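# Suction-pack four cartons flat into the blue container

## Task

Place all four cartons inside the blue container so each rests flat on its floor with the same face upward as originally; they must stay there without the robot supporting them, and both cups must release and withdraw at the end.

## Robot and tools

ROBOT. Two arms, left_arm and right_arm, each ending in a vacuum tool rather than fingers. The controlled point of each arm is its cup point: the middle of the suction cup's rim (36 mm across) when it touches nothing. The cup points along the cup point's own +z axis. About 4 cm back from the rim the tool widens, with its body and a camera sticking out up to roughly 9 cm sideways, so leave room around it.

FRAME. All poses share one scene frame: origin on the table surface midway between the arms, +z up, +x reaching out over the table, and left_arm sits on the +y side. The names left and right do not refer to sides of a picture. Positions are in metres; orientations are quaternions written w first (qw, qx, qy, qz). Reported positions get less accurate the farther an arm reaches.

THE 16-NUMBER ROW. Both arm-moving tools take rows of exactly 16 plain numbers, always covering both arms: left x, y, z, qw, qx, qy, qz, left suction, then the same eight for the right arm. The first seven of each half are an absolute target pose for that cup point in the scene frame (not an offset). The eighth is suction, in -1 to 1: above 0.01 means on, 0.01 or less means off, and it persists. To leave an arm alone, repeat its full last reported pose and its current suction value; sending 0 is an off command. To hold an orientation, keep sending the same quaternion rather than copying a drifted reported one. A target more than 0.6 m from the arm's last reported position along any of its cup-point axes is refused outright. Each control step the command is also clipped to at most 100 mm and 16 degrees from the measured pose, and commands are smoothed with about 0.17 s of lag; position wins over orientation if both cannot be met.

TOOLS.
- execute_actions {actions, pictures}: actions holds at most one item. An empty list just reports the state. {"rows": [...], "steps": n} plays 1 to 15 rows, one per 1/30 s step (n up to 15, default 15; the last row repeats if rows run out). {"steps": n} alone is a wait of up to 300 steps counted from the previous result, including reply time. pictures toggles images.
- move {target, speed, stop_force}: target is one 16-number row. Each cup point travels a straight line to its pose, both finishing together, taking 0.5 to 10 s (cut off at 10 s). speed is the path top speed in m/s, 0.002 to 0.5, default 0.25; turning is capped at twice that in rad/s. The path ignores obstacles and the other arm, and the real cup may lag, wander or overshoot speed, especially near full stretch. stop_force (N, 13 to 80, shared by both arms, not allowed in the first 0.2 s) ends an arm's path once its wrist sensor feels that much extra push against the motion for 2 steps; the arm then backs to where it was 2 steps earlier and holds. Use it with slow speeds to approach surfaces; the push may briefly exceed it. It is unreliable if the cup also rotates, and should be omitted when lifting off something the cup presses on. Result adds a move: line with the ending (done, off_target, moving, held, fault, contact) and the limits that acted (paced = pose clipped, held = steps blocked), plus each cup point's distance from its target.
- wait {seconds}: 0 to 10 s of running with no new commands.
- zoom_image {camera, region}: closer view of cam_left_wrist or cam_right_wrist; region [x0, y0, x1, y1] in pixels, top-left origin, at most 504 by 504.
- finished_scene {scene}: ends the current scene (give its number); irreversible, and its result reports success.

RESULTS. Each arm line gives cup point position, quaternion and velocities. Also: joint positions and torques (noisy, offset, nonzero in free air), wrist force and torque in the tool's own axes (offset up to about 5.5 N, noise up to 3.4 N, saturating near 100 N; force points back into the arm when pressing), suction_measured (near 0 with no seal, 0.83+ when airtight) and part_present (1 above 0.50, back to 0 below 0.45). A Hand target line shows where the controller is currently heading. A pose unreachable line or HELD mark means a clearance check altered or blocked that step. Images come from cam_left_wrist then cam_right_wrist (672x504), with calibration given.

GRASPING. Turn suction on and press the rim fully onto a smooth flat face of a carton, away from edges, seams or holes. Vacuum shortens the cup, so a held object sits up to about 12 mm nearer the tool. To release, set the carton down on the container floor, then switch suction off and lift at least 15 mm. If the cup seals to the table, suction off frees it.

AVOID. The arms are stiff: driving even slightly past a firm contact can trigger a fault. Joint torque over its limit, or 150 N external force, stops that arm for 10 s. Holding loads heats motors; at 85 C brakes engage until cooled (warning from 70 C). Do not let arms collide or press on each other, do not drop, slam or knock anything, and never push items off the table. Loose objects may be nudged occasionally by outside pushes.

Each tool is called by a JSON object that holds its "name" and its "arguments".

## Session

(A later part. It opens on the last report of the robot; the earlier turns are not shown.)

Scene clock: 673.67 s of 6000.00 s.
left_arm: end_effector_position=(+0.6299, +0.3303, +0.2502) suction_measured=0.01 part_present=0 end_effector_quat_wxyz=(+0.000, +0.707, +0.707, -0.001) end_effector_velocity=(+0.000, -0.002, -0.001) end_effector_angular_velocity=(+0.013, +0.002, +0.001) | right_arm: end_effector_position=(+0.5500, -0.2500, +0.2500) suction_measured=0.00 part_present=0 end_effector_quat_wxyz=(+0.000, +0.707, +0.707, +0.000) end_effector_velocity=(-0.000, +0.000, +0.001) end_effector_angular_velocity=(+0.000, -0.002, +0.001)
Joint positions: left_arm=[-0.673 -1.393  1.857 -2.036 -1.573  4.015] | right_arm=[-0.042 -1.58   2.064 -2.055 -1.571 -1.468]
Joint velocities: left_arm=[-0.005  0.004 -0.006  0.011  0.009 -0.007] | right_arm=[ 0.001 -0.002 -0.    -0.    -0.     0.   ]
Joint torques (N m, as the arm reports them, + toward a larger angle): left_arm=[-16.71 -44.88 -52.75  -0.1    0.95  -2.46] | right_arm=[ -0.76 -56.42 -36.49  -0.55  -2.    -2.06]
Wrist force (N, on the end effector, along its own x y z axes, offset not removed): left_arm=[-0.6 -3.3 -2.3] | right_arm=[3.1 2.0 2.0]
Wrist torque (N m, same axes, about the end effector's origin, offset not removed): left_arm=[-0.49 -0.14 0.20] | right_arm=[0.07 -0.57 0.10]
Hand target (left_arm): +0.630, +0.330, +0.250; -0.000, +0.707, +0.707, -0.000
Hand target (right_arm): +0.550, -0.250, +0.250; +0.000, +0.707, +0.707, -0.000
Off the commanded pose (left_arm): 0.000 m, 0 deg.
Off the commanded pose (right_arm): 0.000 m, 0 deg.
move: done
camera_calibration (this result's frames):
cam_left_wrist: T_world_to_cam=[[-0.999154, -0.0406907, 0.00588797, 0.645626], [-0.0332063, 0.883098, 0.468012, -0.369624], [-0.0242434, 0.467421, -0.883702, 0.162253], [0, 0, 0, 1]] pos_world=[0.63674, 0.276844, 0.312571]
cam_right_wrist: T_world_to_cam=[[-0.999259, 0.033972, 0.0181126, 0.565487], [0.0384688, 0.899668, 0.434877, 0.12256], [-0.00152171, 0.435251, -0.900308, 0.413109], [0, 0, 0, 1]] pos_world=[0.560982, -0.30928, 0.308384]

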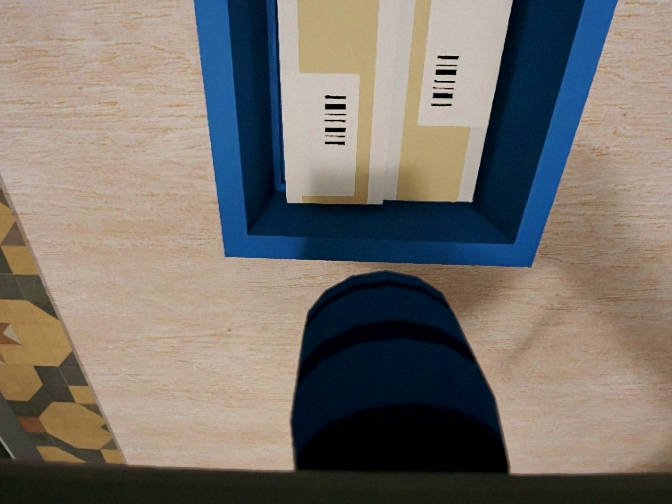

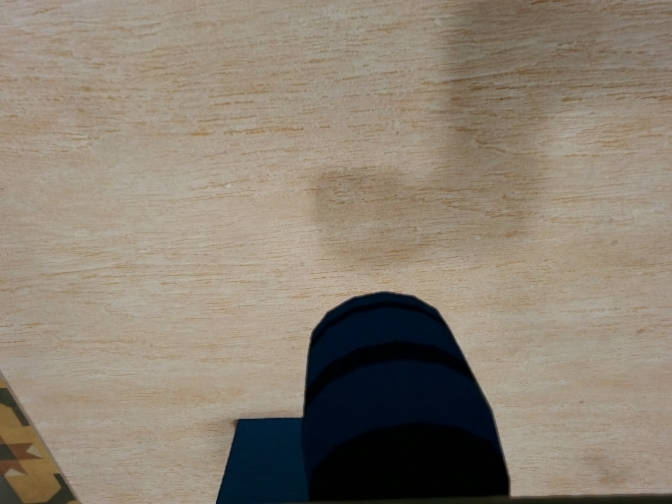

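{"name": "move", "arguments": {"target": [0.637,0.288,0.09,0,0.7071,0.7071,0,0,0.55,-0.25,0.25,0,0.7071,0.7071,0,0], "speed": 0.2}}

{"name": "move", "arguments": {"target": [0.637,0.288,0.04,0,0.7071,0.7071,0,1,0.55,-0.25,0.25,0,0.7071,0.7071,0,0], "speed": 0.012, "stop_force": 13}}

Scene clock: 686.90 s of 6000.00 s.
left_arm: end_effector_position=(+0.6371, +0.2880, +0.0903) suction_measured=0.01 part_present=0 end_effector_quat_wxyz=(+0.000, +0.707, +0.707, -0.000) end_effector_velocity=(+0.000, -0.001, -0.003) end_effector_angular_velocity=(-0.001, +0.000, +0.000) | right_arm: end_effector_position=(+0.5500, -0.2500, +0.2500) suction_measured=0.00 part_present=0 end_effector_quat_wxyz=(+0.000, +0.707, +0.707, -0.000) end_effector_velocity=(-0.001, +0.000, +0.000) end_effector_angular_velocity=(+0.000, +0.001, -0.000)
Joint positions: left_arm=[-0.71  -1.199  1.935 -2.307 -1.571  3.978] | right_arm=[-0.042 -1.58   2.064 -2.055 -1.571 -1.468]
Joint velocities: left_arm=[-0.     0.004  0.    -0.004 -0.001 -0.001] | right_arm=[ 0.    -0.001  0.     0.002  0.     0.   ]
Joint torques (N m, as the arm reports them, + toward a larger angle): left_arm=[-17.01 -50.66 -22.85  -7.43   1.6   -3.38] | right_arm=[ -5.04 -55.42 -36.46  -0.57  -1.9   -1.8 ]
Wrist force (N, on the end effector, along its own x y z axes, offset not removed): left_arm=[-1.0 -0.5 -0.3] | right_arm=[1.9 1.7 2.8]
Wrist torque (N m, same axes, about the end effector's origin, offset not removed): left_arm=[0.16 0.09 0.09] | right_arm=[-0.05 -0.55 0.03]
Hand target (left_arm): +0.637, +0.288, +0.090; +0.000, +0.707, +0.707, -0.000
Hand target (right_arm): +0.550, -0.250, +0.250; +0.000, +0.707, +0.707, +0.000
Off the commanded pose (left_arm): 0.000 m, 0 deg.
Off the commanded pose (right_arm): 0.000 m, 0 deg.
After step 90, 8.80 s passed at rest.
move: done
camera_calibration (this result's frames):
cam_left_wrist: T_world_to_cam=[[-0.999126, -0.0414775, 0.00521417, 0.652285], [-0.0341752, 0.88225, 0.469539, -0.256456], [-0.0240755, 0.46895, -0.882897, 0.0402098], [0, 0, 0, 1]] pos_world=[0.643919, 0.234457, 0.152516]
cam_right_wrist: T_world_to_cam=[[-0.999258, 0.0339955, 0.0181146, 0.565496], [0.0384909, 0.899667, 0.434876, 0.12256], [-0.00151328, 0.435251, -0.900308, 0.413111], [0, 0, 0, 1]] pos_world=[0.560984, -0.309295, 0.308385]

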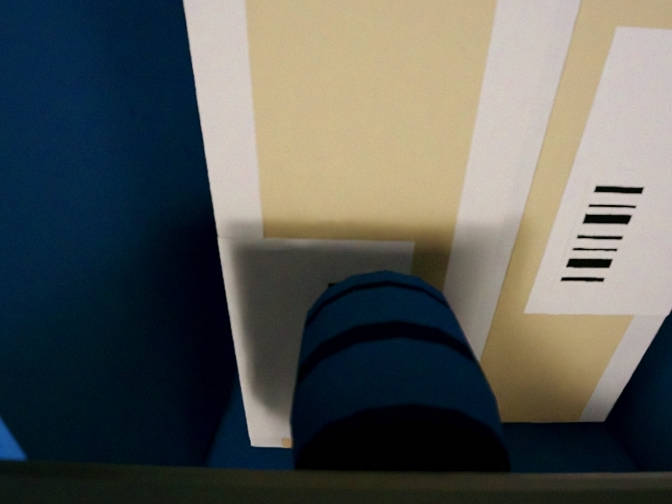

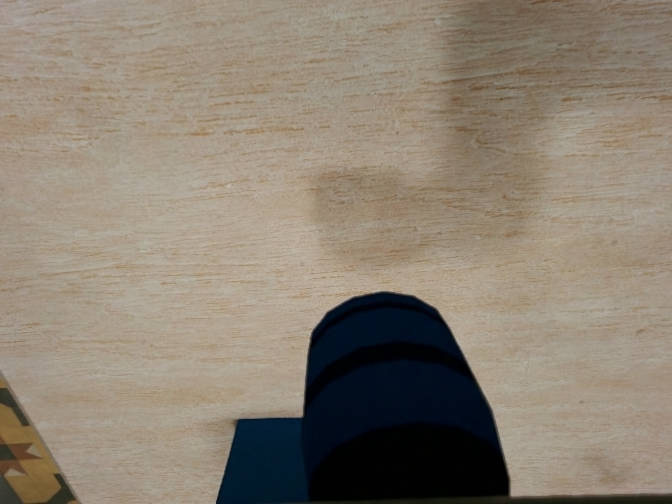

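Scene clock: 689.70 s of 6000.00 s.
left_arm: end_effector_position=(+0.6371, +0.2879, +0.0613) suction_measured=0.91 part_present=1 end_effector_quat_wxyz=(+0.000, +0.707, +0.707, +0.000) end_effector_velocity=(-0.002, +0.001, +0.001) end_effector_angular_velocity=(+0.003, +0.004, +0.002) | right_arm: end_effector_position=(+0.5500, -0.2500, +0.2500) suction_measured=0.00 part_present=0 end_effector_quat_wxyz=(+0.000, +0.707, +0.707, -0.000) end_effector_velocity=(-0.000, -0.000, -0.000) end_effector_angular_velocity=(-0.000, +0.001, -0.000)
Joint positions: left_arm=[-0.71  -1.164  1.95  -2.358 -1.571  3.978] | right_arm=[-0.042 -1.58   2.064 -2.055 -1.571 -1.468]
Joint velocities: left_arm=[-0.    -0.003  0.     0.008 -0.    -0.002] | right_arm=[-0.  0.  0.  0. -0.  0.]
Joint torques (N m, as the arm reports them, + toward a larger angle): left_arm=[ -8.3  -67.62 -22.53   5.14   1.42  -0.78] | right_arm=[ -4.8  -55.84 -38.47  -0.6   -1.7   -0.9 ]
Wrist force (N, on the end effector, along its own x y z axes, offset not removed): left_arm=[-0.8 3.3 -30.2] | right_arm=[2.4 2.7 2.3]
Wrist torque (N m, same axes, about the end effector's origin, offset not removed): left_arm=[0.14 -0.36 0.21] | right_arm=[0.19 -0.50 0.07]
Hand target (left_arm): +0.637, +0.288, +0.062; +0.000, +0.707, +0.707, -0.000
Hand target (right_arm): +0.550, -0.250, +0.250; -0.000, +0.707, +0.707, -0.000
Off the commanded pose (left_arm): 0.021 m, 0 deg.
Off the commanded pose (right_arm): 0.000 m, 0 deg.
move: contact (left_arm)
camera_calibration (this result's frames):
cam_left_wrist: T_world_to_cam=[[-0.999127, -0.0414776, 0.00491015, 0.652506], [-0.0343243, 0.882372, 0.469299, -0.242701], [-0.023798, 0.468721, -0.883026, 0.0145044], [0, 0, 0, 1]] pos_world=[0.643951, 0.234418, 0.123503]
cam_right_wrist: T_world_to_cam=[[-0.999258, 0.0339953, 0.0181148, 0.565496], [0.0384907, 0.899667, 0.434876, 0.12256], [-0.00151355, 0.435251, -0.900308, 0.413111], [0, 0, 0, 1]] pos_world=[0.560984, -0.309295, 0.308385]

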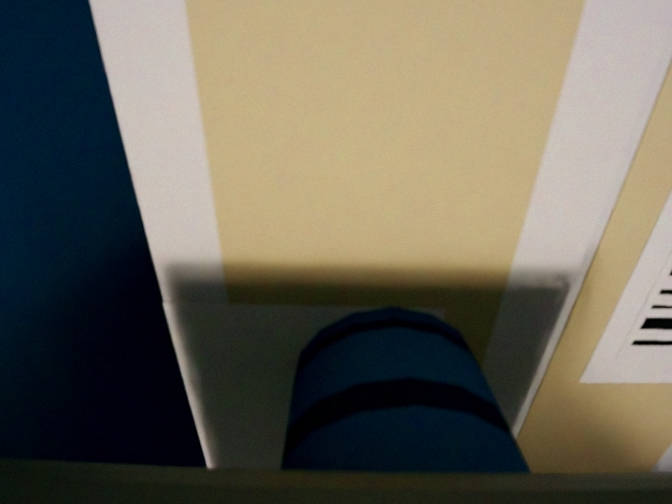

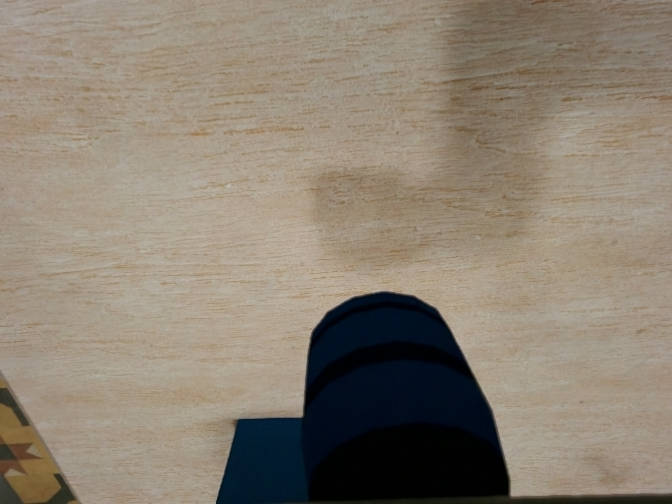

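{"name": "move", "arguments": {"target": [0.637,0.288,0.072,0,0.7071,0.7071,0,1,0.55,-0.25,0.25,0,0.7071,0.7071,0,0], "speed": 0.03}}

{"name": "move", "arguments": {"target": [0.643,0.283,0.072,0,0.7071,0.7071,0,1,0.55,-0.25,0.25,0,0.7071,0.7071,0,0], "speed": 0.02}}

{"name": "move", "arguments": {"target": [0.643,0.283,0.042,0,0.7071,0.7071,0,1,0.55,-0.25,0.25,0,0.7071,0.7071,0,0], "speed": 0.01, "stop_force": 20}}

Scene clock: 709.50 s of 6000.00 s.
left_arm: end_effector_position=(+0.6370, +0.2880, +0.0717) suction_measured=0.91 part_present=1 end_effector_quat_wxyz=(+0.000, +0.707, +0.707, -0.000) end_effector_velocity=(+0.000, -0.000, +0.003) end_effector_angular_velocity=(-0.000, -0.000, -0.001) | right_arm: end_effector_position=(+0.5500, -0.2500, +0.2500) suction_measured=0.00 part_present=0 end_effector_quat_wxyz=(+0.000, +0.707, +0.707, -0.000) end_effector_velocity=(-0.000, +0.000, +0.000) end_effector_angular_velocity=(+0.000, -0.000, +0.000)
Joint positions: left_arm=[-0.71  -1.177  1.945 -2.339 -1.571  3.978] | right_arm=[-0.042 -1.58   2.064 -2.055 -1.571 -1.468]
Joint velocities: left_arm=[ 0.    -0.003 -0.002  0.005  0.     0.001] | right_arm=[-0.    -0.001 -0.     0.001  0.    -0.   ]
Joint torques (N m, as the arm reports them, + toward a larger angle): left_arm=[-11.85 -96.23 -46.41  -0.9    0.08  -1.36] | right_arm=[ -0.26 -52.24 -40.08  -0.71  -1.54  -0.37]
Wrist force (N, on the end effector, along its own x y z axes, offset not removed): left_arm=[-4.3 -4.4 4.9] | right_arm=[0.7 1.7 3.3]
Wrist torque (N m, same axes, about the end effector's origin, offset not removed): left_arm=[-0.53 0.81 0.10] | right_arm=[0.08 -0.27 0.08]
Hand target (left_arm): +0.637, +0.288, +0.072; +0.000, +0.707, +0.707, -0.000
Hand target (right_arm): +0.550, -0.250, +0.250; -0.000, +0.707, +0.707, -0.000
Off the commanded pose (left_arm): 0.000 m, 0 deg.
Off the commanded pose (right_arm): 0.000 m, 0 deg.
After step 90, 16.03 s passed at rest.
move: done
camera_calibration (this result's frames):
cam_left_wrist: T_world_to_cam=[[-0.999126, -0.041479, 0.00519978, 0.652329], [-0.0341829, 0.882244, 0.46955, -0.247767], [-0.024064, 0.468962, -0.88289, 0.023776], [0, 0, 0, 1]] pos_world=[0.643862, 0.234499, 0.133939]
cam_right_wrist: T_world_to_cam=[[-0.999258, 0.0339954, 0.0181148, 0.565496], [0.0384909, 0.899667, 0.434876, 0.12256], [-0.00151351, 0.435251, -0.900308, 0.413111], [0, 0, 0, 1]] pos_world=[0.560984, -0.309295, 0.308384]

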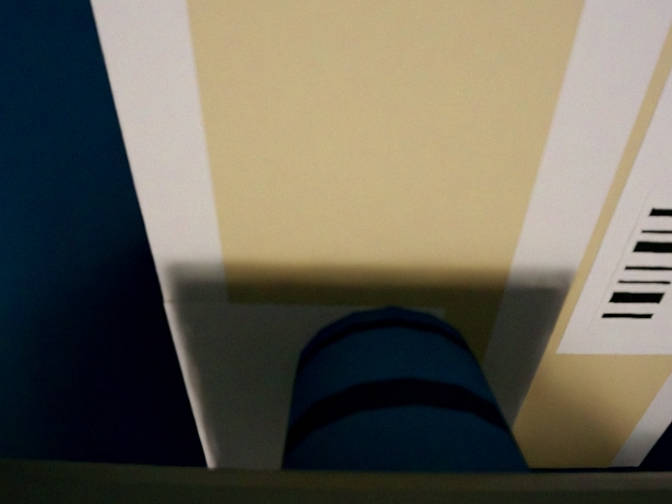

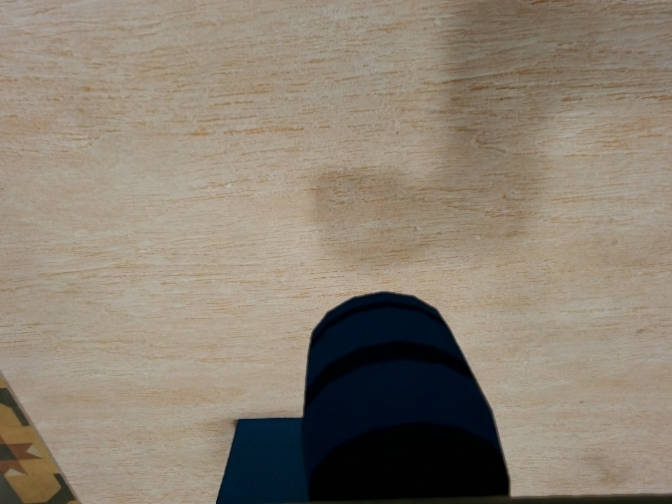

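Scene clock: 710.23 s of 6000.00 s.
left_arm: end_effector_position=(+0.6427, +0.2832, +0.0720) suction_measured=0.91 part_present=1 end_effector_quat_wxyz=(+0.000, +0.707, +0.707, -0.000) end_effector_velocity=(+0.002, -0.002, -0.000) end_effector_angular_velocity=(-0.000, +0.001, -0.001) | right_arm: end_effector_position=(+0.5500, -0.2500, +0.2500) suction_measured=0.00 part_present=0 end_effector_quat_wxyz=(+0.000, +0.707, +0.707, -0.000) end_effector_velocity=(+0.000, -0.000, +0.001) end_effector_angular_velocity=(+0.000, -0.002, -0.001)
Joint positions: left_arm=[-0.71  -1.168  1.93  -2.333 -1.571  3.978] | right_arm=[-0.042 -1.58   2.064 -2.055 -1.571 -1.468]
Joint velocities: left_arm=[ 0.     0.004 -0.005  0.002 -0.001  0.001] | right_arm=[-0.001 -0.001 -0.    -0.    -0.    -0.   ]
Joint torques (N m, as the arm reports them, + toward a larger angle): left_arm=[ 20.7  -59.94 -43.85  -0.1    0.38   3.61] | right_arm=[  0.86 -51.9  -40.07  -0.64  -1.22  -0.35]
Wrist force (N, on the end effector, along its own x y z axes, offset not removed): left_arm=[-1.3 -0.9 2.6] | right_arm=[1.0 2.9 3.1]
Wrist torque (N m, same axes, about the end effector's origin, offset not removed): left_arm=[-0.10 -0.11 0.28] | right_arm=[0.30 -0.32 0.18]
Hand target (left_arm): +0.643, +0.283, +0.072; +0.000, +0.707, +0.707, +0.000
Hand target (right_arm): +0.550, -0.250, +0.250; -0.000, +0.707, +0.707, -0.000
Off the commanded pose (left_arm): 0.000 m, 0 deg.
Off the commanded pose (right_arm): 0.000 m, 0 deg.
move: done
camera_calibration (this result's frames):
cam_left_wrist: T_world_to_cam=[[-0.999127, -0.0414549, 0.00517598, 0.657869], [-0.0341734, 0.882255, 0.46953, -0.243455], [-0.0240309, 0.468943, -0.882901, 0.0264476], [0, 0, 0, 1]] pos_world=[0.649611, 0.229659, 0.134255]
cam_right_wrist: T_world_to_cam=[[-0.999258, 0.0339953, 0.0181148, 0.565496], [0.0384907, 0.899667, 0.434876, 0.12256], [-0.00151356, 0.435251, -0.900308, 0.413111], [0, 0, 0, 1]] pos_world=[0.560984, -0.309295, 0.308385]

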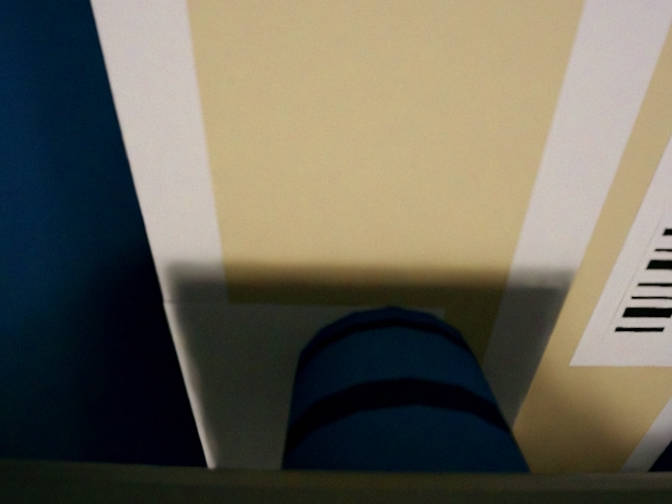

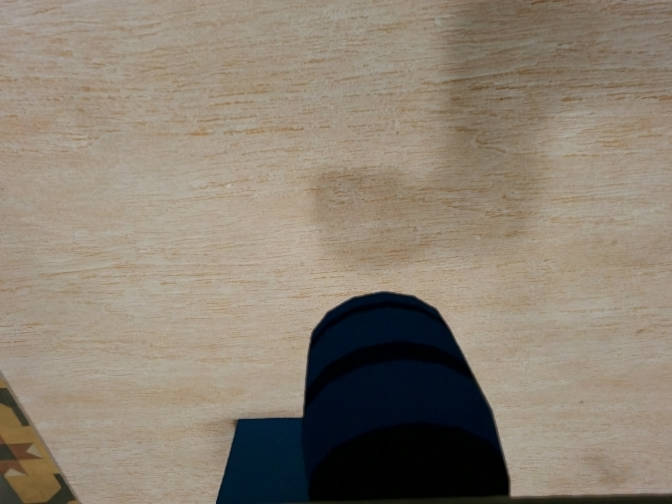

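Scene clock: 711.70 s of 6000.00 s.
left_arm: end_effector_position=(+0.6429, +0.2830, +0.0613) suction_measured=0.91 part_present=1 end_effector_quat_wxyz=(+0.000, +0.707, +0.707, +0.000) end_effector_velocity=(-0.002, +0.001, +0.001) end_effector_angular_velocity=(+0.003, +0.004, +0.001) | right_arm: end_effector_position=(+0.5500, -0.2500, +0.2500) suction_measured=0.00 part_present=0 end_effector_quat_wxyz=(+0.000, +0.707, +0.707, -0.000) end_effector_velocity=(-0.000, +0.000, +0.001) end_effector_angular_velocity=(+0.001, -0.001, -0.000)
Joint positions: left_arm=[-0.71  -1.154  1.935 -2.352 -1.571  3.978] | right_arm=[-0.042 -1.58   2.064 -2.055 -1.571 -1.468]
Joint velocities: left_arm=[-0.    -0.002  0.001  0.007 -0.    -0.001] | right_arm=[ 0.    -0.002  0.     0.     0.001  0.   ]
Joint torques (N m, as the arm reports them, + toward a larger angle): left_arm=[ 17.03 -69.69 -19.01   4.19   0.28   3.72] | right_arm=[  1.99 -51.36 -40.6   -0.4   -1.16  -0.32]
Wrist force (N, on the end effector, along its own x y z axes, offset not removed): left_arm=[-6.4 -0.7 -32.7] | right_arm=[0.7 3.2 3.8]
Wrist torque (N m, same axes, about the end effector's origin, offset not removed): left_arm=[-0.29 0.97 0.08] | right_arm=[0.32 -0.28 0.07]
Hand target (left_arm): +0.643, +0.283, +0.062; +0.000, +0.707, +0.707, +0.000
Hand target (right_arm): +0.550, -0.250, +0.250; -0.000, +0.707, +0.707, -0.000
Off the commanded pose (left_arm): 0.019 m, 0 deg.
Off the commanded pose (right_arm): 0.000 m, 0 deg.
move: contact (left_arm)
camera_calibration (this result's frames):
cam_left_wrist: T_world_to_cam=[[-0.999128, -0.0414671, 0.0048409, 0.658132], [-0.034349, 0.882402, 0.46924, -0.238176], [-0.0237296, 0.468665, -0.883057, 0.016918], [0, 0, 0, 1]] pos_world=[0.649779, 0.229529, 0.123515]
cam_right_wrist: T_world_to_cam=[[-0.999258, 0.0339954, 0.0181149, 0.565496], [0.0384909, 0.899667, 0.434876, 0.12256], [-0.00151356, 0.435251, -0.900308, 0.413111], [0, 0, 0, 1]] pos_world=[0.560984, -0.309295, 0.308385]

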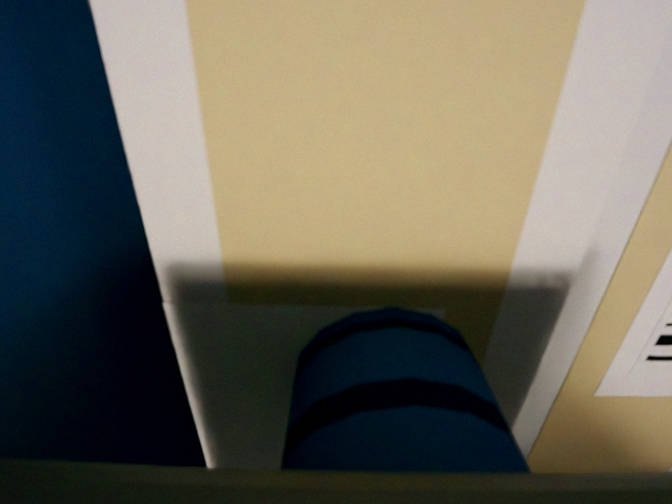

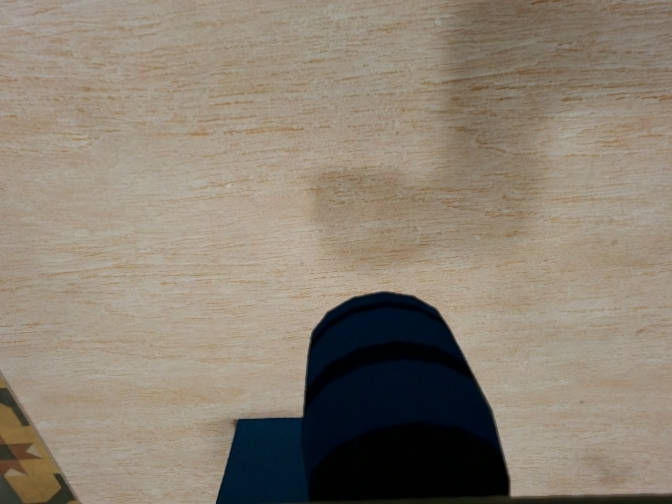

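{"name": "execute_actions", "arguments": {"actions": [{"rows":[[0.6425,0.283,0.060,0,0.7071,0.7071,0,1,0.55,-0.25,0.25,0,0.7071,0.7071,0,0],[0.642,0.283,0.060,0,0.7071,0.7071,0,1,0.55,-0.25,0.25,0,0.7071,0.7071,0,0],[0.6415,0.283,0.060,0,0.7071,0.7071,0,1,0.55,-0.25,0.25,0,0.7071,0.7071,0,0],[0.641,0.283,0.060,0,0.7071,0.7071,0,1,0.55,-0.25,0.25,0,0.7071,0.7071,0,0],[0.6405,0.283,0.060,0,0.7071,0.7071,0,1,0.55,-0.25,0.25,0,0.7071,0.7071,0,0],[0.640,0.283,0.060,0,0.7071,0.7071,0,1,0.55,-0.25,0.25,0,0.7071,0.7071,0,0]],"steps":15}]}}

Scene clock: 742.07 s of 6000.00 s.
left_arm: end_effector_position=(+0.6403, +0.2829, +0.0603) suction_measured=0.91 part_present=1 end_effector_quat_wxyz=(+0.000, +0.707, +0.707, +0.000) end_effector_velocity=(-0.002, +0.001, -0.001) end_effector_angular_velocity=(+0.002, +0.001, -0.001) | right_arm: end_effector_position=(+0.5500, -0.2500, +0.2500) suction_measured=0.00 part_present=0 end_effector_quat_wxyz=(+0.000, +0.707, +0.707, -0.000) end_effector_velocity=(+0.000, -0.000, -0.001) end_effector_angular_velocity=(+0.000, +0.000, -0.000)
Joint positions: left_arm=[-0.712 -1.156  1.94  -2.356 -1.571  3.975] | right_arm=[-0.042 -1.58   2.064 -2.055 -1.571 -1.468]
Joint velocities: left_arm=[-0.001 -0.001  0.003 -0.001  0.001 -0.   ] | right_arm=[-0.     0.001  0.    -0.001  0.    -0.   ]
Joint torques (N m, as the arm reports them, + toward a larger angle): left_arm=[-24.36 -34.    23.78   4.48  -2.27  -3.05] | right_arm=[  6.58 -50.22 -41.88  -0.62  -0.95   0.86]
Wrist force (N, on the end effector, along its own x y z axes, offset not removed): left_arm=[0.8 13.9 -71.9] | right_arm=[1.6 2.8 3.1]
Wrist torque (N m, same axes, about the end effector's origin, offset not removed): left_arm=[0.17 -0.08 0.25] | right_arm=[0.17 -0.37 0.06]
Hand target (left_arm): +0.640, +0.283, +0.060; +0.000, +0.707, +0.707, -0.000
Hand target (right_arm): +0.550, -0.250, +0.250; -0.000, +0.707, +0.707, -0.000
Off the commanded pose (left_arm): 0.000 m, 0 deg.
Off the commanded pose (right_arm): 0.000 m, 0 deg.
Steps of this call (steps 1 to 90: nothing new was sent; then 26.87 s passed at rest; steps 91 to 105: all 15 steps of this action). Readings (end_effector_position | what the end effector reports):
91: left_arm (+0.6429, +0.2831, +0.0617) | right_arm (+0.5500, -0.2500, +0.2500) | left_arm suction_measured=0.91 part_present=1 | right_arm suction_measured=0.00 part_present=0
92: left_arm (+0.6429, +0.2830, +0.0616) | right_arm (+0.5500, -0.2500, +0.2500) | left_arm suction_measured=0.91 part_present=1 | right_arm suction_measured=0.00 part_present=0
94: left_arm (+0.6427, +0.2830, +0.0613) | right_arm (+0.5500, -0.2500, +0.2500) | left_arm suction_measured=0.91 part_present=1 | right_arm suction_measured=0.00 part_present=0
98: left_arm (+0.6415, +0.2829, +0.0607) | right_arm (+0.5500, -0.2500, +0.2500) | left_arm suction_measured=0.91 part_present=1 | right_arm suction_measured=0.00 part_present=0
105: the state above
camera_calibration (this result's frames):
cam_left_wrist: T_world_to_cam=[[-0.999127, -0.0415113, 0.00465709, 0.655552], [-0.0344756, 0.882425, 0.469189, -0.237649], [-0.0235862, 0.468619, -0.883086, 0.0160172], [0, 0, 0, 1]] pos_world=[0.647165, 0.229414, 0.122594]
cam_right_wrist: T_world_to_cam=[[-0.999258, 0.0339955, 0.0181147, 0.565496], [0.0384909, 0.899667, 0.434876, 0.12256], [-0.00151331, 0.435251, -0.900308, 0.413111], [0, 0, 0, 1]] pos_world=[0.560984, -0.309295, 0.308385]

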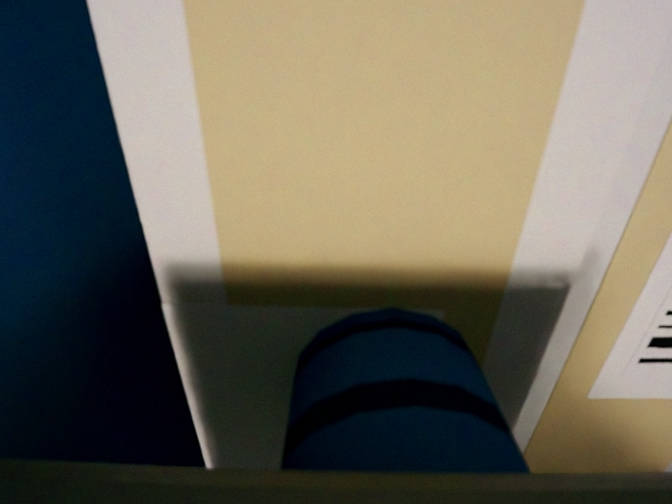

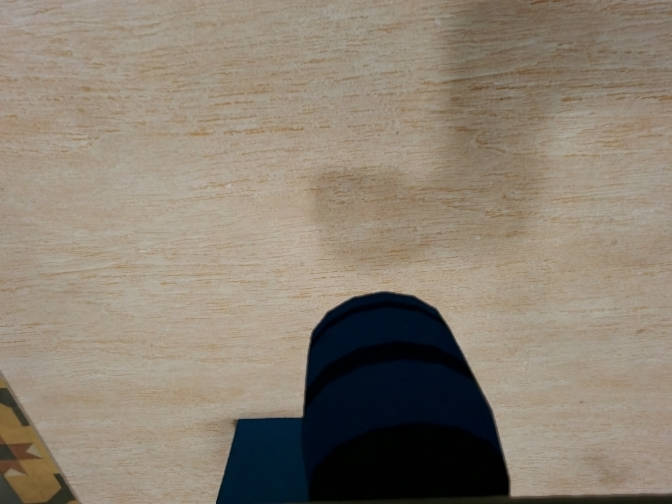

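{"name": "execute_actions", "arguments": {"actions": [{"rows":[[0.640,0.283,0.0625,0,0.7071,0.7071,0,0,0.55,-0.25,0.25,0,0.7071,0.7071,0,0]],"steps":10}], "pictures": false}}

{"name": "move", "arguments": {"target": [0.64,0.283,0.25,0,0.7071,0.7071,0,0,0.55,-0.25,0.25,0,0.7071,0.7071,0,0], "speed": 0.15}}

{"name": "move", "arguments": {"target": [0.64,0.48,0.27,0.299,0.641,0.641,-0.299,0,0.55,-0.25,0.25,0,0.7071,0.7071,0,0]}}

Scene clock: 749.63 s of 6000.00 s.
left_arm: end_effector_position=(+0.6396, +0.2832, +0.0616) suction_measured=0.01 part_present=0 end_effector_quat_wxyz=(-0.001, +0.707, +0.707, -0.000) end_effector_velocity=(+0.000, -0.001, +0.003) end_effector_angular_velocity=(-0.001, -0.001, +0.001) | right_arm: end_effector_position=(+0.5500, -0.2500, +0.2500) suction_measured=0.00 part_present=0 end_effector_quat_wxyz=(+0.000, +0.707, +0.707, -0.000) end_effector_velocity=(+0.000, +0.000, -0.000) end_effector_angular_velocity=(-0.000, +0.000, +0.000)
Joint positions: left_arm=[-0.712 -1.158  1.94  -2.351 -1.571  3.975] | right_arm=[-0.042 -1.58   2.064 -2.055 -1.571 -1.468]
Joint velocities: left_arm=[-0.    -0.003 -0.002  0.003 -0.    -0.001] | right_arm=[ 0.  0.  0. -0. -0. -0.]
Joint torques (N m, as the arm reports them, + toward a larger angle): left_arm=[-14.17 -69.91 -26.22   4.65  -1.1   -2.97] | right_arm=[ 11.67 -48.16 -43.92  -0.88  -0.76   1.91]
Wrist force (N, on the end effector, along its own x y z axes, offset not removed): left_arm=[-7.8 2.1 -26.7] | right_arm=[0.9 2.5 4.2]
Wrist torque (N m, same axes, about the end effector's origin, offset not removed): left_arm=[-0.34 0.51 0.11] | right_arm=[0.13 -0.34 0.05]
Hand target (left_arm): +0.640, +0.283, +0.062; +0.000, +0.707, +0.707, -0.000
Hand target (right_arm): +0.550, -0.250, +0.250; -0.000, +0.707, +0.707, -0.000
Off the commanded pose (left_arm): 0.001 m, 0 deg.
Off the commanded pose (right_arm): 0.000 m, 0 deg.
Steps of this call (steps 1 to 90: nothing new was sent; then 4.23 s passed at rest; steps 91 to 100: all 10 steps of this action). Readings (end_effector_position | what the end effector reports):
91: left_arm (+0.6400, +0.2830, +0.0600) | right_arm (+0.5500, -0.2500, +0.2500) | left_arm suction_measured=0.85 part_present=1 | right_arm suction_measured=0.00 part_present=0
92: left_arm (+0.6399, +0.2831, +0.0601) | right_arm (+0.5500, -0.2500, +0.2500) | left_arm suction_measured=0.35 part_present=0 | right_arm suction_measured=0.00 part_present=0
94: left_arm (+0.6397, +0.2832, +0.0607) | right_arm (+0.5500, -0.2500, +0.2500) | left_arm suction_measured=0.01 part_present=0 | right_arm suction_measured=0.00 part_present=0
98: left_arm (+0.6396, +0.2833, +0.0614) | right_arm (+0.5500, -0.2500, +0.2500) | left_arm suction_measured=0.01 part_present=0 | right_arm suction_measured=0.00 part_present=0
100: the state above

Scene clock: 751.67 s of 6000.00 s.
left_arm: end_effector_position=(+0.6399, +0.2832, +0.2497) suction_measured=0.01 part_present=0 end_effector_quat_wxyz=(+0.000, +0.707, +0.707, +0.000) end_effector_velocity=(-0.000, -0.000, +0.002) end_effector_angular_velocity=(-0.000, +0.001, -0.001) | right_arm: end_effector_position=(+0.5500, -0.2500, +0.2500) suction_measured=0.00 part_present=0 end_effector_quat_wxyz=(+0.000, +0.707, +0.707, -0.000) end_effector_velocity=(-0.000, +0.001, -0.000) end_effector_angular_velocity=(-0.000, +0.000, +0.001)
Joint positions: left_arm=[-0.712 -1.344  1.798 -2.024 -1.571  3.975] | right_arm=[-0.042 -1.58   2.064 -2.055 -1.571 -1.468]
Joint velocities: left_arm=[-0.    -0.002 -0.003  0.005 -0.001  0.001] | right_arm=[ 0.001  0.    -0.     0.    -0.    -0.   ]
Joint torques (N m, as the arm reports them, + toward a larger angle): left_arm=[ -1.33 -84.2  -50.58   0.43   0.9   -1.46] | right_arm=[ 12.1  -47.89 -45.18  -0.93  -0.21   1.72]
Wrist force (N, on the end effector, along its own x y z axes, offset not removed): left_arm=[1.8 -1.7 0.6] | right_arm=[0.9 0.4 3.4]
Wrist torque (N m, same axes, about the end effector's origin, offset not removed): left_arm=[-0.33 -0.31 0.02] | right_arm=[-0.19 -0.29 0.06]
Hand target (left_arm): +0.640, +0.283, +0.250; +0.000, +0.707, +0.707, +0.000
Hand target (right_arm): +0.550, -0.250, +0.250; -0.000, +0.707, +0.707, -0.000
Off the commanded pose (left_arm): 0.000 m, 0 deg.
Off the commanded pose (right_arm): 0.000 m, 0 deg.
move: done
camera_calibration (this result's frames):
cam_left_wrist: T_world_to_cam=[[-0.999127, -0.0414655, 0.00517029, 0.654087], [-0.0341844, 0.882236, 0.469564, -0.327015], [-0.0240321, 0.468977, -0.882883, 0.183245], [0, 0, 0, 1]] pos_world=[0.646741, 0.229689, 0.311956]
cam_right_wrist: T_world_to_cam=[[-0.999258, 0.0339939, 0.0181145, 0.565495], [0.0384893, 0.899667, 0.434876, 0.122559], [-0.00151389, 0.435251, -0.900308, 0.41311], [0, 0, 0, 1]] pos_world=[0.560983, -0.309293, 0.308385]

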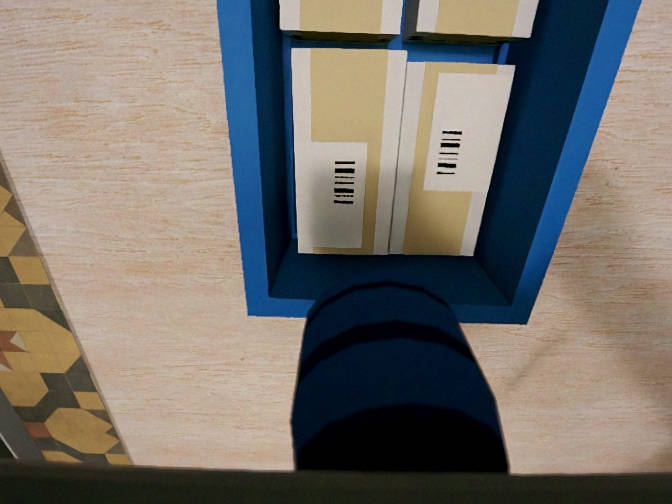

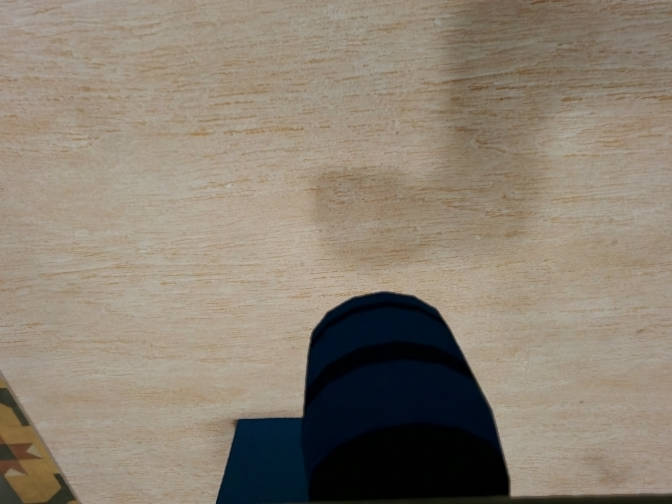

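Scene clock: 753.97 s of 6000.00 s.
left_arm: end_effector_position=(+0.6402, +0.4797, +0.2698) suction_measured=0.01 part_present=0 end_effector_quat_wxyz=(+0.299, +0.641, +0.641, -0.298) end_effector_velocity=(-0.000, +0.002, +0.001) end_effector_angular_velocity=(-0.014, +0.001, -0.003) | right_arm: end_effector_position=(+0.5500, -0.2500, +0.2500) suction_measured=0.00 part_present=0 end_effector_quat_wxyz=(+0.000, +0.707, +0.707, -0.000) end_effector_velocity=(+0.000, -0.000, +0.001) end_effector_angular_velocity=(+0.001, -0.001, -0.001)
Joint positions: left_arm=[-0.203 -1.388  2.083 -2.529 -2.411  4.366] | right_arm=[-0.042 -1.58   2.064 -2.055 -1.571 -1.468]
Joint velocities: left_arm=[ 0.006  0.003  0.    -0.    -0.016  0.008] | right_arm=[-0.    -0.001 -0.    -0.     0.001  0.   ]
Joint torques (N m, as the arm reports them, + toward a larger angle): left_arm=[ 20.25 -33.54 -23.25  -7.46  -2.96   3.11] | right_arm=[ 12.17 -45.82 -46.44  -1.06  -0.25   1.46]
Wrist force (N, on the end effector, along its own x y z axes, offset not removed): left_arm=[-1.1 -1.5 -0.5] | right_arm=[1.6 4.1 2.9]
Wrist torque (N m, same axes, about the end effector's origin, offset not removed): left_arm=[-0.19 0.23 0.01] | right_arm=[0.43 -0.33 0.08]
Hand target (left_arm): +0.640, +0.480, +0.270; +0.299, +0.641, +0.641, -0.298
Hand target (right_arm): +0.550, -0.250, +0.250; +0.000, +0.707, +0.707, -0.000
Off the commanded pose (left_arm): 0.000 m, 0 deg.
Off the commanded pose (right_arm): 0.000 m, 0 deg.
move: done
camera_calibration (this result's frames):
cam_left_wrist: T_world_to_cam=[[-0.99914, -0.023565, 0.0341254, 0.646023], [-0.0345983, 0.92734, -0.372618, -0.30396], [-0.0228651, -0.373478, -0.927357, 0.524202], [0, 0, 0, 1]] pos_world=[0.646936, 0.492876, 0.350816]
cam_right_wrist: T_world_to_cam=[[-0.999258, 0.033994, 0.0181146, 0.565495], [0.0384894, 0.899667, 0.434876, 0.122559], [-0.00151394, 0.435251, -0.900308, 0.41311], [0, 0, 0, 1]] pos_world=[0.560983, -0.309293, 0.308385]

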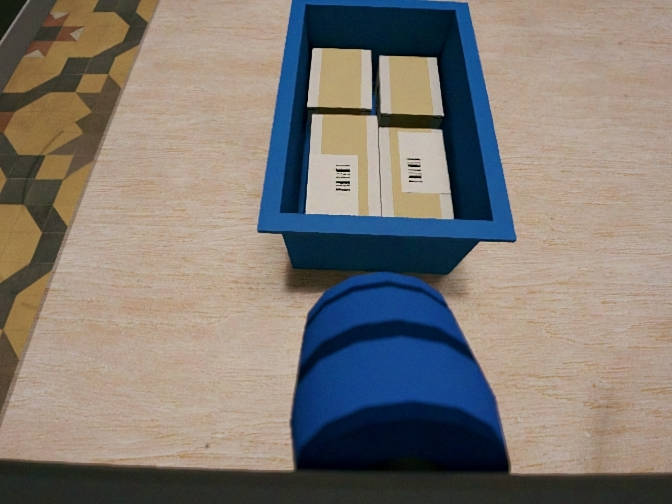

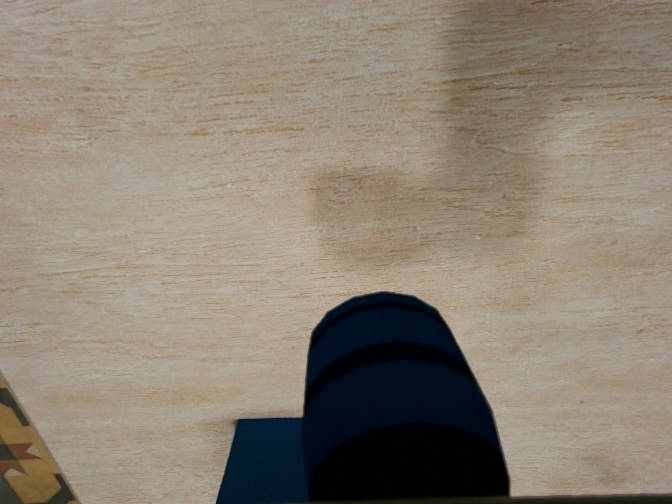

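{"name": "finished_scene", "arguments": {"scene": 1}}

The scene is finished: the task was done.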